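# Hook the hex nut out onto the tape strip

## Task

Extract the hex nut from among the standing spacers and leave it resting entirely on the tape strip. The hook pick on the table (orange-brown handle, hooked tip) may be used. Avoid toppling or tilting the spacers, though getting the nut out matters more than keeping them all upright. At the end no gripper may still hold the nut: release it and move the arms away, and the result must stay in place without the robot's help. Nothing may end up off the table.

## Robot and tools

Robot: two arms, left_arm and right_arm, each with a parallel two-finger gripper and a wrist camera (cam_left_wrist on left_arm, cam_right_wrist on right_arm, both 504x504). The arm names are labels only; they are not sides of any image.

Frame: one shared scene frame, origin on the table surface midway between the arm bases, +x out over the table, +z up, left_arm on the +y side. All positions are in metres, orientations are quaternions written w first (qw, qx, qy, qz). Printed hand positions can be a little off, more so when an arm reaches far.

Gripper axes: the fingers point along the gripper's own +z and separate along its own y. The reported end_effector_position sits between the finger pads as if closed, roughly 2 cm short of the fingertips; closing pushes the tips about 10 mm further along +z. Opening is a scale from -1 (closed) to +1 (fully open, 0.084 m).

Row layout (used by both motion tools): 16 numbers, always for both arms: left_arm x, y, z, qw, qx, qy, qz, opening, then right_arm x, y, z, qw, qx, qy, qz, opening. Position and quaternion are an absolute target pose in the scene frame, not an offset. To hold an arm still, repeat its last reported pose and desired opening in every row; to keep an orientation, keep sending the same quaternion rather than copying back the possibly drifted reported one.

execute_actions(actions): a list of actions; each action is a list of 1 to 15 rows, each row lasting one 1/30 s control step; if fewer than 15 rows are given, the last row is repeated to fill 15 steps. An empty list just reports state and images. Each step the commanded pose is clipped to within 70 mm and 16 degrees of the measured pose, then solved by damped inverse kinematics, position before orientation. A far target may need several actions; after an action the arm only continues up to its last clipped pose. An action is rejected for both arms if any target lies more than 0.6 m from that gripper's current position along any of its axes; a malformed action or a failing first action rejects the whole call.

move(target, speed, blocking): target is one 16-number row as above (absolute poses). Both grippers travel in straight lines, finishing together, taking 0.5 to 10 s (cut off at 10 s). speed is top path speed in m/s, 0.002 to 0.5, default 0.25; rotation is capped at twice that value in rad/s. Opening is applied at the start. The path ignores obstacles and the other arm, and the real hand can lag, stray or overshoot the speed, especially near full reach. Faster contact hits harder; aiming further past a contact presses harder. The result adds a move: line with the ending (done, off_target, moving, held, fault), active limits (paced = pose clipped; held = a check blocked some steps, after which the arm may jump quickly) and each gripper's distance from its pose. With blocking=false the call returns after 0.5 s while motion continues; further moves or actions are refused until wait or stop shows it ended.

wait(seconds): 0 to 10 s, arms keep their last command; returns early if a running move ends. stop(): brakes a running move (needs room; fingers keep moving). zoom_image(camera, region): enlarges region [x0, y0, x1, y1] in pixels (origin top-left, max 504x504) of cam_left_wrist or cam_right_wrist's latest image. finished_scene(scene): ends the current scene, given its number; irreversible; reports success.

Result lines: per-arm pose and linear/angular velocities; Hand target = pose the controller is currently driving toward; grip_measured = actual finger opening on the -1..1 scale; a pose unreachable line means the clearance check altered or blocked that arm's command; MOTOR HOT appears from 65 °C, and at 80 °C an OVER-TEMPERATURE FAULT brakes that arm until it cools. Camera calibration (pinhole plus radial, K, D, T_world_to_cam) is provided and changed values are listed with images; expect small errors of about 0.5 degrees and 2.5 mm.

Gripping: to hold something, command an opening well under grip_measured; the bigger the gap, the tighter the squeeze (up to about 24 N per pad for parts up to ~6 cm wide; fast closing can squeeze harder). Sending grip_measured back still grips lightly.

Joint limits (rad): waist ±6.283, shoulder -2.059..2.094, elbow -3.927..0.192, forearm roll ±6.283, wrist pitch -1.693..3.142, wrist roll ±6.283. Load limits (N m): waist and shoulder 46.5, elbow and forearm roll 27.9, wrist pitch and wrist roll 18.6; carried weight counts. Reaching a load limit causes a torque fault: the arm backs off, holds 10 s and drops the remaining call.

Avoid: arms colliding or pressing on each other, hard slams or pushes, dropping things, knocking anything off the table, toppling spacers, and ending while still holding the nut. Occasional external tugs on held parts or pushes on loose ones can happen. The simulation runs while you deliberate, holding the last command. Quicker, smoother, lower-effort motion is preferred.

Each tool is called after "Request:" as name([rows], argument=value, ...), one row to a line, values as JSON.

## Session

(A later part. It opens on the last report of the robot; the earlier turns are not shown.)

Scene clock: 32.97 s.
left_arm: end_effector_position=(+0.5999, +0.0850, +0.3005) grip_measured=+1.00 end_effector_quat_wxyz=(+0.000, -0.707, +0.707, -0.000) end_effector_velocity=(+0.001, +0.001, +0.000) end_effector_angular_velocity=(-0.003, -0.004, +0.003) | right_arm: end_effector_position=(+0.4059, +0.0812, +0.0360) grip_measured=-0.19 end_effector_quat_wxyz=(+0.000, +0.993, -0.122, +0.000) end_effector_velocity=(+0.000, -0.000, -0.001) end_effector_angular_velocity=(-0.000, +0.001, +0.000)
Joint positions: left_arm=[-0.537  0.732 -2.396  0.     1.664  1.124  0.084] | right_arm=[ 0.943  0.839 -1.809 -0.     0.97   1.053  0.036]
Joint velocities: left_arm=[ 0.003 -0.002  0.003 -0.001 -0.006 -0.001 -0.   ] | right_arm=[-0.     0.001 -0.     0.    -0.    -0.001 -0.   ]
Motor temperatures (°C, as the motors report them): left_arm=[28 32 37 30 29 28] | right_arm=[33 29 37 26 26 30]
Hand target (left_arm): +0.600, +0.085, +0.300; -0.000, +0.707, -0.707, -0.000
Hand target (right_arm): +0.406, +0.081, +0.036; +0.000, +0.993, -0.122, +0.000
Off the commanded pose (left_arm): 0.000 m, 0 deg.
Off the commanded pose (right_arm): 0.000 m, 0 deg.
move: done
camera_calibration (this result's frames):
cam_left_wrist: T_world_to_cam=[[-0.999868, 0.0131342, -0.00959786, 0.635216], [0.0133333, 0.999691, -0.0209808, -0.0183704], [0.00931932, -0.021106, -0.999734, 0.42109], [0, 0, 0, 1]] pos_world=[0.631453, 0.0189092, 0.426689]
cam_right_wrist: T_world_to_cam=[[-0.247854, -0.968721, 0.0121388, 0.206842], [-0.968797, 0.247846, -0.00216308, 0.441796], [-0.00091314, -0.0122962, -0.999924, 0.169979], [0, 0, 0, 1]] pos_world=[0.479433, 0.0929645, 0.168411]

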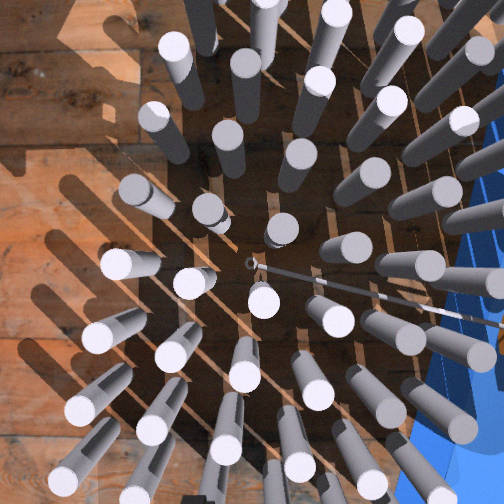

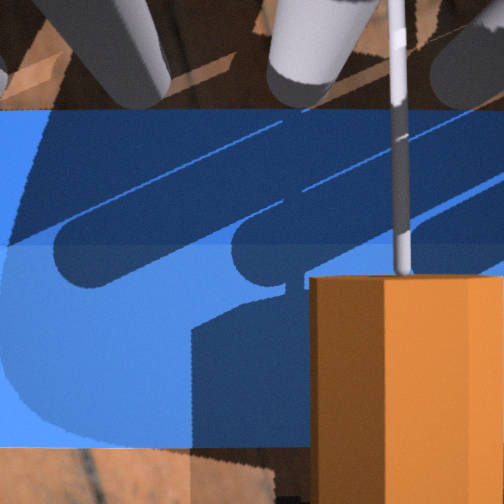

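Request:
move(target=[0.6,0.085,0.3,0,0.707,-0.707,0,1,0.4118,0.0791,0.036,0,0.9926,-0.122,0,-1], speed=0.02)

Request:
zoom_image(camera="cam_left_wrist", region=[200,210,300,310])

Request:
move(target=[0.6,0.085,0.3,0,0.707,-0.707,0,1,0.4118,0.0791,0.026,0,0.9926,-0.122,0,-1], speed=0.01)

Request:
move(target=[0.6,0.085,0.3,0,0.707,-0.707,0,1,0.3918,0.0841,0.026,0,0.9926,-0.122,0,-1], speed=0.02)

Request:
zoom_image(camera="cam_left_wrist", region=[200,210,300,310])

Scene clock: 34.27 s.
left_arm: end_effector_position=(+0.6000, +0.0850, +0.3000) grip_measured=+1.00 end_effector_quat_wxyz=(+0.000, -0.707, +0.707, +0.000) end_effector_velocity=(+0.000, -0.000, +0.000) end_effector_angular_velocity=(-0.000, -0.001, +0.000) | right_arm: end_effector_position=(+0.4117, +0.0791, +0.0360) grip_measured=-0.19 end_effector_quat_wxyz=(+0.000, +0.993, -0.122, +0.000) end_effector_velocity=(+0.001, -0.000, -0.000) end_effector_angular_velocity=(-0.000, +0.000, +0.001)
Joint positions: left_arm=[-0.537  0.733 -2.396  0.     1.663  1.124  0.084] | right_arm=[ 0.934  0.849 -1.826 -0.     0.977  1.045  0.036]
Joint velocities: left_arm=[-0. -0. -0.  0. -0. -0. -0.] | right_arm=[-0.001  0.003 -0.004  0.     0.002 -0.002  0.   ]
Motor temperatures (°C, as the motors report them): left_arm=[28 32 37 30 29 28] | right_arm=[33 29 38 26 26 30]
Hand target (left_arm): +0.600, +0.085, +0.300; -0.000, +0.707, -0.707, -0.000
Hand target (right_arm): +0.412, +0.079, +0.036; +0.000, +0.993, -0.122, +0.000
Off the commanded pose (left_arm): 0.000 m, 0 deg.
Off the commanded pose (right_arm): 0.000 m, 0 deg.
move: done
camera_calibration (this result's frames):
cam_left_wrist: T_world_to_cam=[[-0.999881, 0.0124863, -0.00904497, 0.635164], [0.0126728, 0.999702, -0.0208732, -0.0180428], [0.00878165, -0.0209853, -0.999741, 0.420947], [0, 0, 0, 1]] pos_world=[0.63162, 0.0189404, 0.426207]
cam_right_wrist: T_world_to_cam=[[-0.247929, -0.968703, 0.0120967, 0.206275], [-0.968778, 0.247922, -0.00213618, 0.447875], [-0.000929707, -0.0122486, -0.999925, 0.169941], [0, 0, 0, 1]] pos_world=[0.485191, 0.0908623, 0.168389]

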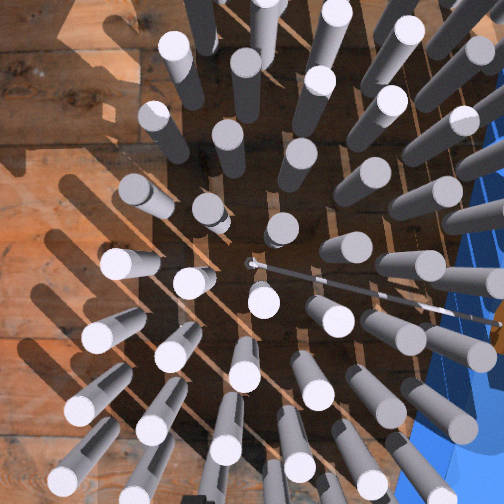

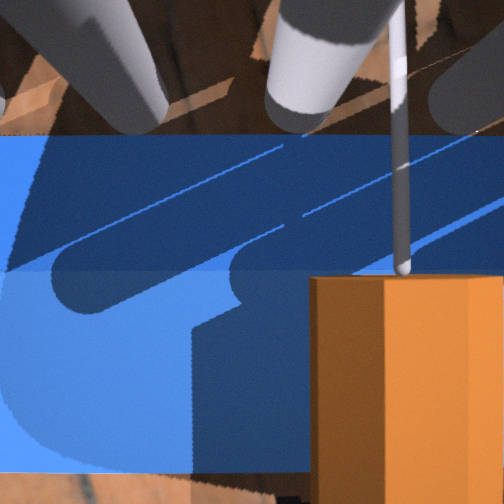

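Region (200, 210, 300, 310) of cam_left_wrist's 504x504 image, scaled by 5.040, with more detail than that image has.

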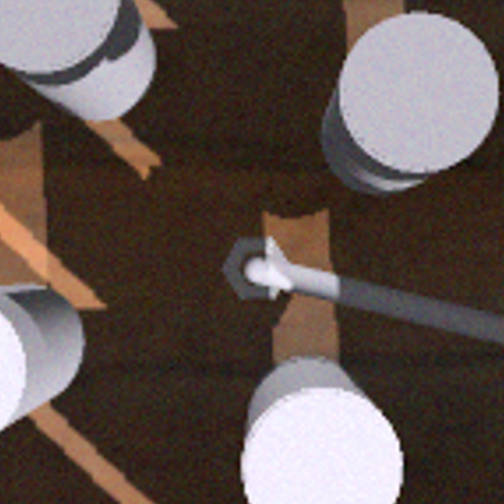

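Scene clock: 35.50 s.
left_arm: end_effector_position=(+0.6000, +0.0850, +0.3000) grip_measured=+1.00 end_effector_quat_wxyz=(-0.000, -0.707, +0.707, +0.000) end_effector_velocity=(+0.000, +0.000, -0.000) end_effector_angular_velocity=(+0.001, +0.000, +0.000) | right_arm: end_effector_position=(+0.4123, +0.0797, +0.0276) grip_measured=-0.19 end_effector_quat_wxyz=(-0.001, +0.993, -0.122, +0.001) end_effector_velocity=(+0.001, -0.000, -0.000) end_effector_angular_velocity=(+0.001, -0.001, -0.001)
Joint positions: left_arm=[-0.537  0.733 -2.396  0.     1.663  1.124  0.084] | right_arm=[ 0.934  0.864 -1.826  0.     0.96   1.045  0.036]
Joint velocities: left_arm=[ 0.     0.     0.     0.001  0.    -0.    -0.   ] | right_arm=[-0.001  0.001 -0.     0.    -0.002 -0.    -0.   ]
Motor temperatures (°C, as the motors report them): left_arm=[28 33 37 30 29 28] | right_arm=[33 29 38 26 26 30]
Hand target (left_arm): +0.600, +0.085, +0.300; +0.000, +0.707, -0.707, +0.000
Hand target (right_arm): +0.412, +0.079, +0.026; -0.000, +0.993, -0.122, -0.000
Off the commanded pose (left_arm): 0.000 m, 0 deg.
Off the commanded pose (right_arm): 0.002 m, 0 deg.
move: done
camera_calibration (this result's frames):
cam_left_wrist: T_world_to_cam=[[-0.999881, 0.0124688, -0.00904317, 0.635166], [0.0126553, 0.999702, -0.0208761, -0.018032], [0.00878017, -0.020988, -0.999741, 0.420949], [0, 0, 0, 1]] pos_world=[0.631623, 0.0189418, 0.426207]
cam_right_wrist: T_world_to_cam=[[-0.247867, -0.968744, 0.00988135, 0.207119], [-0.968794, 0.247846, -0.00333109, 0.448385], [0.000777919, -0.0103987, -0.999946, 0.160744], [0, 0, 0, 1]] pos_world=[0.485606, 0.0911858, 0.160182]

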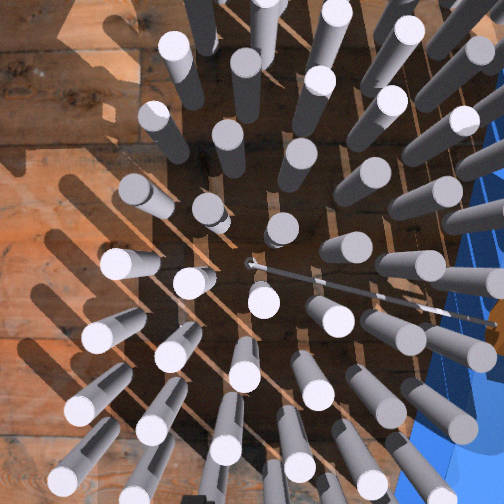

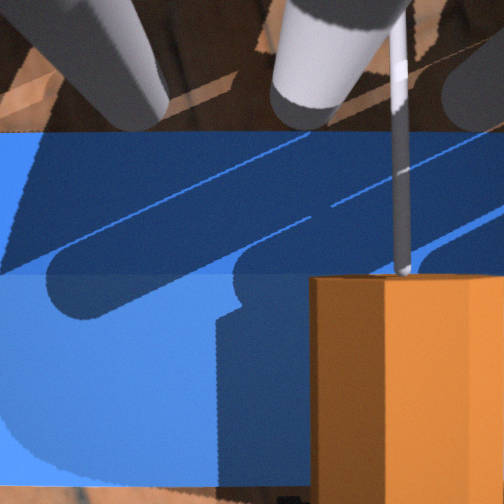

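Scene clock: 36.80 s.
left_arm: end_effector_position=(+0.6000, +0.0850, +0.3000) grip_measured=+1.00 end_effector_quat_wxyz=(-0.000, -0.707, +0.707, +0.000) end_effector_velocity=(-0.000, +0.000, +0.001) end_effector_angular_velocity=(-0.000, -0.000, +0.000) | right_arm: end_effector_position=(+0.3925, +0.0845, +0.0270) grip_measured=-0.19 end_effector_quat_wxyz=(-0.001, +0.993, -0.122, +0.001) end_effector_velocity=(-0.001, +0.000, +0.000) end_effector_angular_velocity=(+0.000, -0.001, -0.001)
Joint positions: left_arm=[-0.537  0.733 -2.396  0.     1.663  1.124  0.084] | right_arm=[ 0.961  0.826 -1.756  0.     0.929  1.072  0.036]
Joint velocities: left_arm=[ 0.    -0.001 -0.    -0.     0.001 -0.     0.   ] | right_arm=[ 0.001 -0.002  0.004 -0.    -0.002  0.002 -0.   ]
Motor temperatures (°C, as the motors report them): left_arm=[28 33 37 30 29 28] | right_arm=[33 29 38 26 26 30]
Hand target (left_arm): +0.600, +0.085, +0.300; +0.000, +0.707, -0.707, -0.000
Hand target (right_arm): +0.392, +0.084, +0.026; -0.000, +0.993, -0.122, -0.000
Off the commanded pose (left_arm): 0.000 m, 0 deg.
Off the commanded pose (right_arm): 0.001 m, 0 deg.
move: done
camera_calibration (this result's frames):
cam_left_wrist: T_world_to_cam=[[-0.999881, 0.0124687, -0.00904328, 0.635166], [0.0126553, 0.999702, -0.0208762, -0.018032], [0.00878028, -0.0209882, -0.999741, 0.420949], [0, 0, 0, 1]] pos_world=[0.631623, 0.0189419, 0.426208]
cam_right_wrist: T_world_to_cam=[[-0.247895, -0.968734, 0.0100993, 0.206931], [-0.968787, 0.247876, -0.00312479, 0.427963], [0.000523728, -0.0105586, -0.999944, 0.160247], [0, 0, 0, 1]] pos_world=[0.465818, 0.0960714, 0.159485]

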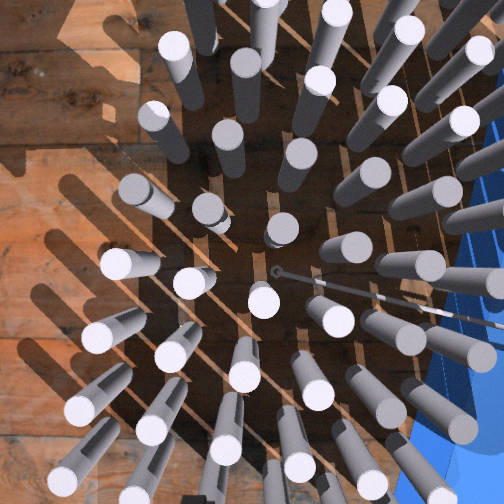

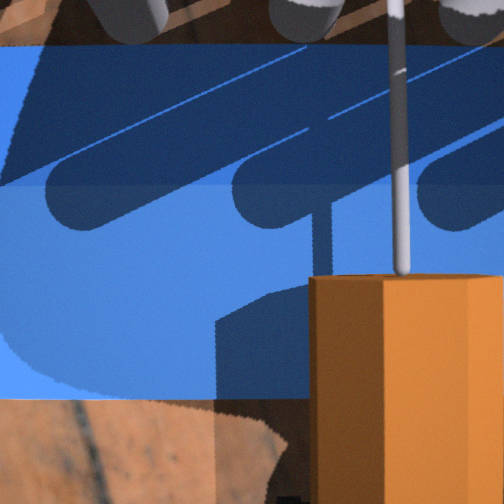

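Region (200, 210, 300, 310) of cam_left_wrist's 504x504 image, scaled by 5.040, with more detail than that image has.

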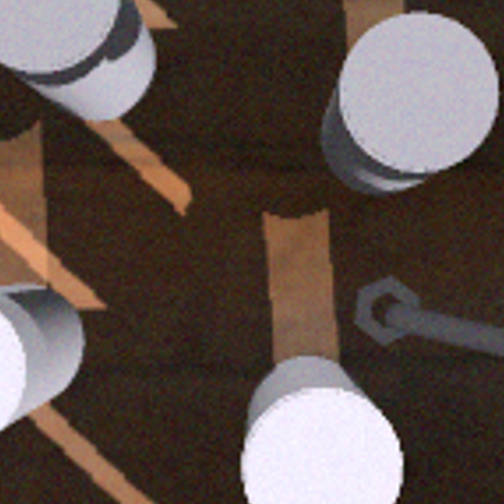

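Request:
move(target=[0.5,0.12,0.36,0,0.707,-0.707,0,1,0.24,0.122,0.026,0,0.9926,-0.122,0,-1], speed=0.04)

Request:
move(target=[0.5,0.12,0.36,0,0.707,-0.707,0,1,0.241,0.122,0.045,0,0.9926,-0.122,0,-1], speed=0.02)

Request:
move(target=[0.5,0.12,0.36,0,0.707,-0.707,0,1,0.16,0.1,0.028,0,0.9926,-0.122,0,-1], speed=0.05)

Request:
move(target=[0.5,0.12,0.36,0,0.707,-0.707,0,1,0.16,0.1,0.028,0,0.9926,-0.122,0,1])

Request:
move(target=[0.5,0.12,0.36,0,0.707,-0.707,0,1,0.16,0.1,0.12,0,0.9926,-0.122,0,1])

Scene clock: 41.63 s.
left_arm: end_effector_position=(+0.5003, +0.1201, +0.3600) grip_measured=+1.00 end_effector_quat_wxyz=(-0.000, -0.707, +0.707, +0.000) end_effector_velocity=(-0.001, +0.001, -0.000) end_effector_angular_velocity=(+0.001, +0.001, +0.001) | right_arm: end_effector_position=(+0.2401, +0.1224, +0.0261) grip_measured=-0.19 end_effector_quat_wxyz=(-0.001, +0.993, -0.122, -0.000) end_effector_velocity=(-0.001, +0.000, -0.000) end_effector_angular_velocity=(-0.000, +0.000, -0.001)
Joint positions: left_arm=[-0.559  0.231 -1.808  0.     1.578  1.102  0.084] | right_arm=[ 1.199  0.631 -1.416  0.001  0.784  1.309  0.036]
Joint velocities: left_arm=[ 0.    -0.003  0.005  0.    -0.    -0.     0.   ] | right_arm=[ 0.002 -0.001  0.003 -0.    -0.002  0.003 -0.   ]
Motor temperatures (°C, as the motors report them): left_arm=[28 33 38 30 29 28] | right_arm=[33 29 37 26 26 30]
Hand target (left_arm): +0.500, +0.120, +0.360; -0.000, +0.707, -0.707, +0.000
Hand target (right_arm): +0.240, +0.122, +0.026; -0.000, +0.993, -0.122, -0.000
Off the commanded pose (left_arm): 0.000 m, 0 deg.
Off the commanded pose (right_arm): 0.000 m, 0 deg.
move: done
camera_calibration (this result's frames):
cam_left_wrist: T_world_to_cam=[[-0.99988, 0.0127436, -0.00882514, 0.53549], [0.0129243, 0.999701, -0.0207385, -0.0507753], [0.00855822, -0.0208501, -0.999746, 0.482659], [0, 0, 0, 1]] pos_world=[0.531951, 0.0539995, 0.486209]
cam_right_wrist: T_world_to_cam=[[-0.247623, -0.968793, 0.0111084, 0.205727], [-0.968856, 0.247619, -0.00171329, 0.270975], [-0.00109083, -0.0111867, -0.999937, 0.160301], [0, 0, 0, 1]] pos_world=[0.313653, 0.134001, 0.15847]

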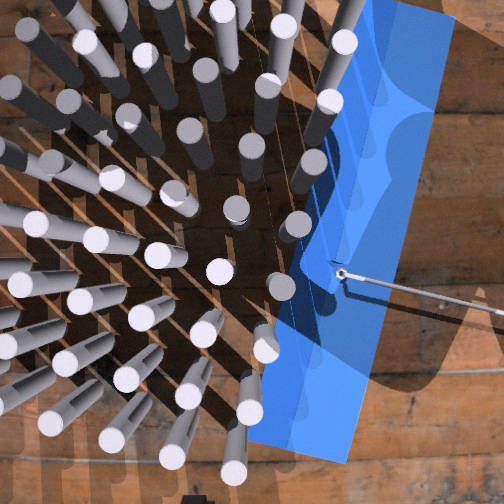

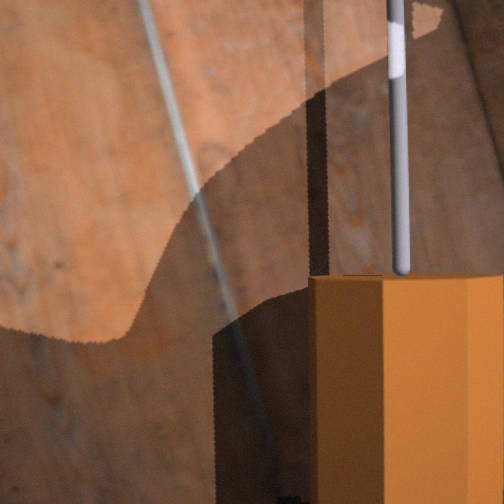

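Scene clock: 42.87 s.
left_arm: end_effector_position=(+0.5000, +0.1200, +0.3600) grip_measured=+1.00 end_effector_quat_wxyz=(-0.000, -0.707, +0.707, +0.000) end_effector_velocity=(-0.000, -0.001, -0.001) end_effector_angular_velocity=(+0.000, +0.001, -0.001) | right_arm: end_effector_position=(+0.2410, +0.1219, +0.0448) grip_measured=-0.19 end_effector_quat_wxyz=(+0.000, +0.993, -0.122, -0.000) end_effector_velocity=(-0.000, -0.002, -0.001) end_effector_angular_velocity=(-0.005, +0.003, -0.001)
Joint positions: left_arm=[-0.559  0.229 -1.806  0.     1.577  1.102  0.084] | right_arm=[ 1.198  0.597 -1.421 -0.     0.824  1.309  0.036]
Joint velocities: left_arm=[-0.001  0.002  0.    -0.    -0.     0.    -0.   ] | right_arm=[-0.001 -0.     0.003  0.     0.003 -0.    -0.   ]
Motor temperatures (°C, as the motors report them): left_arm=[28 33 38 30 29 28] | right_arm=[33 29 37 26 26 30]
Hand target (left_arm): +0.500, +0.120, +0.360; -0.000, +0.707, -0.707, +0.000
Hand target (right_arm): +0.241, +0.122, +0.045; +0.000, +0.993, -0.122, +0.000
Off the commanded pose (left_arm): 0.000 m, 0 deg.
Off the commanded pose (right_arm): 0.000 m, 0 deg.
move: done
camera_calibration (this result's frames):
cam_left_wrist: T_world_to_cam=[[-0.999881, 0.0124712, -0.00904193, 0.535285], [0.0126578, 0.999702, -0.0208751, -0.050506], [0.00877889, -0.0209871, -0.999741, 0.482547], [0, 0, 0, 1]] pos_world=[0.531625, 0.0539425, 0.486208]
cam_right_wrist: T_world_to_cam=[[-0.24792, -0.968702, 0.0123275, 0.205288], [-0.96878, 0.247913, -0.00211121, 0.271887], [-0.00101101, -0.012466, -0.999922, 0.179164], [0, 0, 0, 1]] pos_world=[0.314475, 0.133692, 0.177193]

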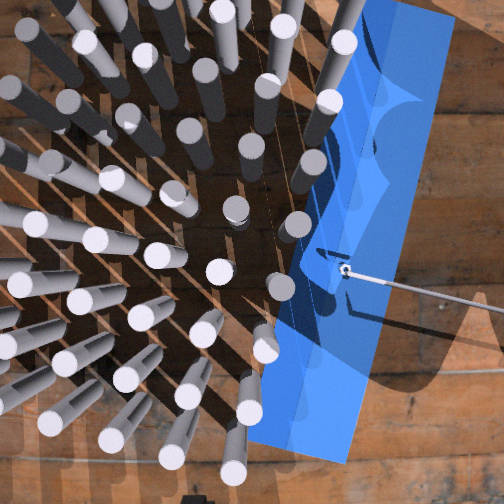

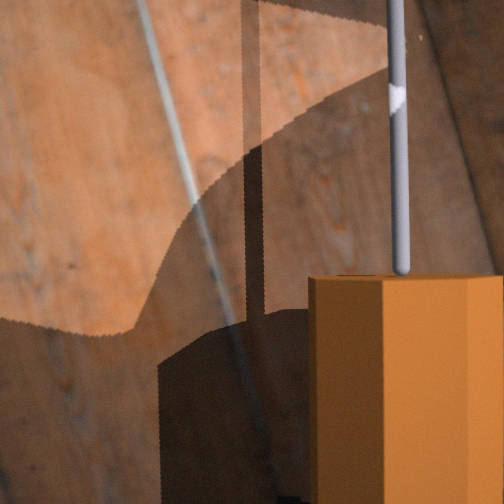

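Scene clock: 44.90 s.
left_arm: end_effector_position=(+0.5000, +0.1200, +0.3600) grip_measured=+1.00 end_effector_quat_wxyz=(-0.000, -0.707, +0.707, +0.000) end_effector_velocity=(-0.000, +0.000, +0.000) end_effector_angular_velocity=(-0.000, +0.001, +0.000) | right_arm: end_effector_position=(+0.1602, +0.1003, +0.0281) grip_measured=-0.19 end_effector_quat_wxyz=(-0.000, +0.993, -0.122, -0.000) end_effector_velocity=(-0.002, -0.002, -0.001) end_effector_angular_velocity=(-0.002, +0.001, -0.002)
Joint positions: left_arm=[-0.559  0.229 -1.806  0.     1.577  1.102  0.084] | right_arm=[ 1.311  0.472 -1.155  0.001  0.683  1.421  0.036]
Joint velocities: left_arm=[ 0.    -0.     0.    -0.001  0.001  0.    -0.   ] | right_arm=[ 0.002 -0.003  0.008 -0.    -0.003  0.004  0.   ]
Motor temperatures (°C, as the motors report them): left_arm=[28 33 38 30 29 28] | right_arm=[33 29 37 26 26 30]
Hand target (left_arm): +0.500, +0.120, +0.360; -0.000, +0.707, -0.707, +0.000
Hand target (right_arm): +0.160, +0.100, +0.028; -0.000, +0.993, -0.122, -0.000
Off the commanded pose (left_arm): 0.000 m, 0 deg.
Off the commanded pose (right_arm): 0.000 m, 0 deg.
move: done
camera_calibration (this result's frames):
cam_left_wrist: T_world_to_cam=[[-0.999881, 0.0124686, -0.00904321, 0.535284], [0.0126551, 0.999702, -0.0208761, -0.0505035], [0.00878022, -0.0209881, -0.999741, 0.482546], [0, 0, 0, 1]] pos_world=[0.531623, 0.0539419, 0.486208]
cam_right_wrist: T_world_to_cam=[[-0.24771, -0.968765, 0.0115978, 0.164547], [-0.968833, 0.247708, -0.00169383, 0.198933], [-0.00123193, -0.0116559, -0.999931, 0.162027], [0, 0, 0, 1]] pos_world=[0.233693, 0.112019, 0.160444]

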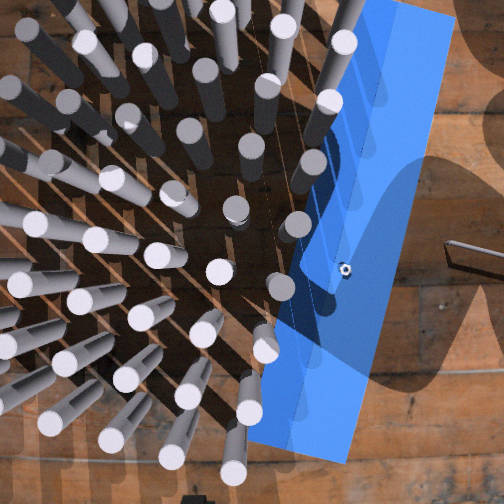

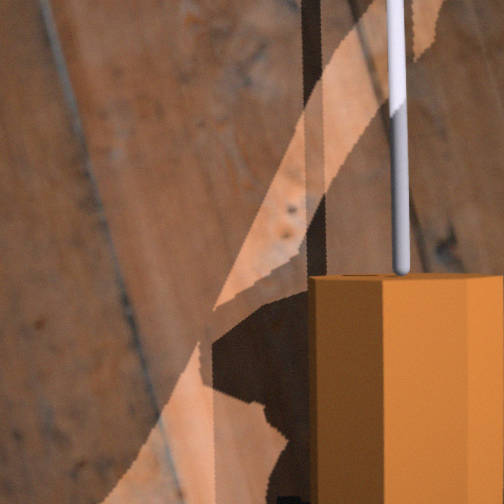

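Scene clock: 45.60 s.
left_arm: end_effector_position=(+0.5000, +0.1200, +0.3600) grip_measured=+1.00 end_effector_quat_wxyz=(+0.000, -0.707, +0.707, +0.000) end_effector_velocity=(-0.000, -0.000, +0.000) end_effector_angular_velocity=(-0.000, -0.000, -0.001) | right_arm: end_effector_position=(+0.1600, +0.1000, +0.0280) grip_measured=+1.00 end_effector_quat_wxyz=(-0.000, +0.993, -0.122, -0.000) end_effector_velocity=(-0.000, -0.001, -0.000) end_effector_angular_velocity=(-0.002, +0.001, -0.000)
Joint positions: left_arm=[-0.559  0.229 -1.806  0.     1.577  1.102  0.084] | right_arm=[ 1.312  0.471 -1.154  0.     0.683  1.422  0.084]
Joint velocities: left_arm=[-0.    -0.001 -0.    -0.     0.     0.001 -0.   ] | right_arm=[-0.    -0.     0.001 -0.     0.001  0.     0.   ]
Motor temperatures (°C, as the motors report them): left_arm=[28 33 38 30 29 28] | right_arm=[33 29 37 26 26 30]
Hand target (left_arm): +0.500, +0.120, +0.360; -0.000, +0.707, -0.707, -0.000
Hand target (right_arm): +0.160, +0.100, +0.028; +0.000, +0.993, -0.122, -0.000
Off the commanded pose (left_arm): 0.000 m, 0 deg.
Off the commanded pose (right_arm): 0.000 m, 0 deg.
move: done
camera_calibration (this result's frames):
cam_left_wrist: T_world_to_cam=[[-0.999881, 0.0124686, -0.00904328, 0.535284], [0.0126551, 0.999702, -0.0208761, -0.0505035], [0.00878029, -0.020988, -0.999741, 0.482546], [0, 0, 0, 1]] pos_world=[0.531623, 0.0539419, 0.486208]
cam_right_wrist: T_world_to_cam=[[-0.247854, -0.968723, 0.0120425, 0.16422], [-0.968797, 0.247847, -0.0021062, 0.19886], [-0.000944361, -0.0121887, -0.999925, 0.161981], [0, 0, 0, 1]] pos_world=[0.233511, 0.111771, 0.16041]

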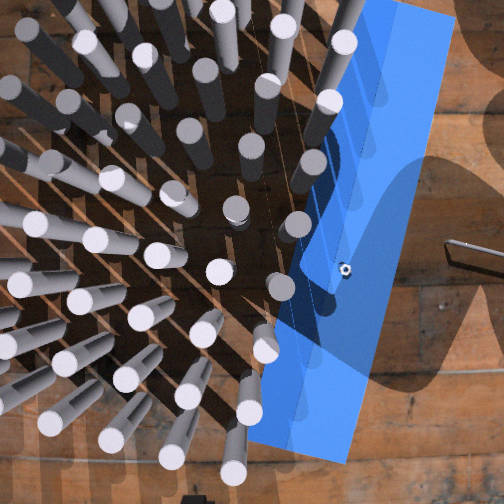

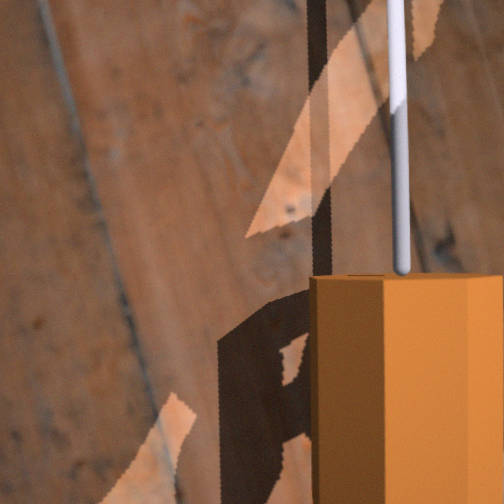

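Scene clock: 46.50 s.
left_arm: end_effector_position=(+0.5000, +0.1200, +0.3600) grip_measured=+1.00 end_effector_quat_wxyz=(+0.000, -0.707, +0.707, -0.000) end_effector_velocity=(+0.000, -0.000, -0.000) end_effector_angular_velocity=(+0.001, +0.000, -0.000) | right_arm: end_effector_position=(+0.1599, +0.0994, +0.1191) grip_measured=+1.00 end_effector_quat_wxyz=(+0.001, +0.993, -0.122, -0.000) end_effector_velocity=(+0.001, +0.004, +0.008) end_effector_angular_velocity=(+0.013, -0.005, +0.002)
Joint positions: left_arm=[-0.559  0.229 -1.806  0.     1.577  1.102  0.084] | right_arm=[ 1.312  0.304 -1.206 -0.     0.903  1.423  0.084]
Joint velocities: left_arm=[-0.     0.001 -0.     0.001 -0.     0.    -0.   ] | right_arm=[ 0.001 -0.009 -0.01  -0.     0.005 -0.     0.   ]
Motor temperatures (°C, as the motors report them): left_arm=[28 33 38 30 29 28] | right_arm=[33 29 37 26 26 30]
Hand target (left_arm): +0.500, +0.120, +0.360; -0.000, +0.707, -0.707, +0.000
Hand target (right_arm): +0.160, +0.100, +0.120; +0.000, +0.993, -0.122, +0.000
Off the commanded pose (left_arm): 0.000 m, 0 deg.
Off the commanded pose (right_arm): 0.001 m, 0 deg.
move: done
camera_calibration (this result's frames):
cam_left_wrist: T_world_to_cam=[[-0.999881, 0.0124687, -0.00904341, 0.535284], [0.0126553, 0.999702, -0.0208763, -0.0505034], [0.00878042, -0.0209882, -0.999741, 0.482546], [0, 0, 0, 1]] pos_world=[0.531623, 0.0539418, 0.486208]
cam_right_wrist: T_world_to_cam=[[-0.248251, -0.968599, 0.0137055, 0.162396], [-0.968695, 0.248244, -0.00227106, 0.199064], [-0.00120255, -0.0138402, -0.999903, 0.253305], [0, 0, 0, 1]] pos_world=[0.233452, 0.111386, 0.251507]

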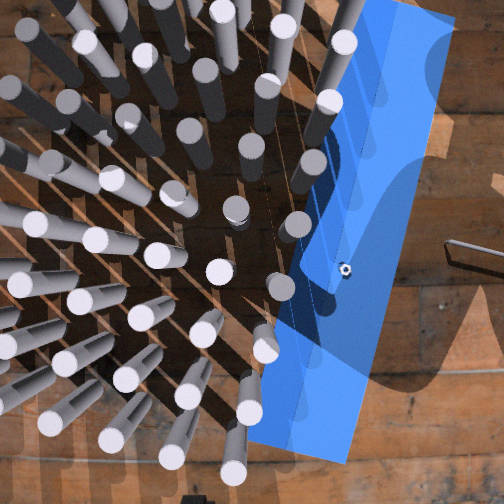

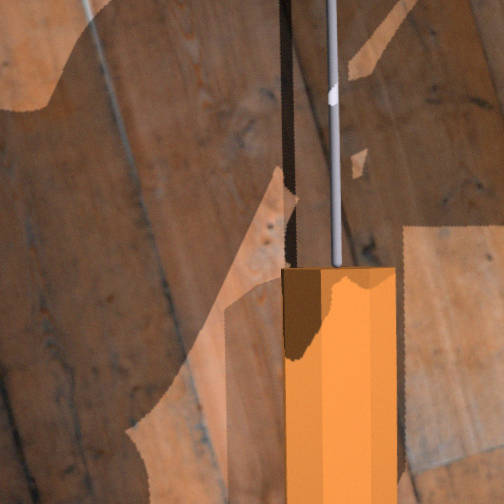

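Request:
finished_scene(scene=1)

The scene is finished: the task was done.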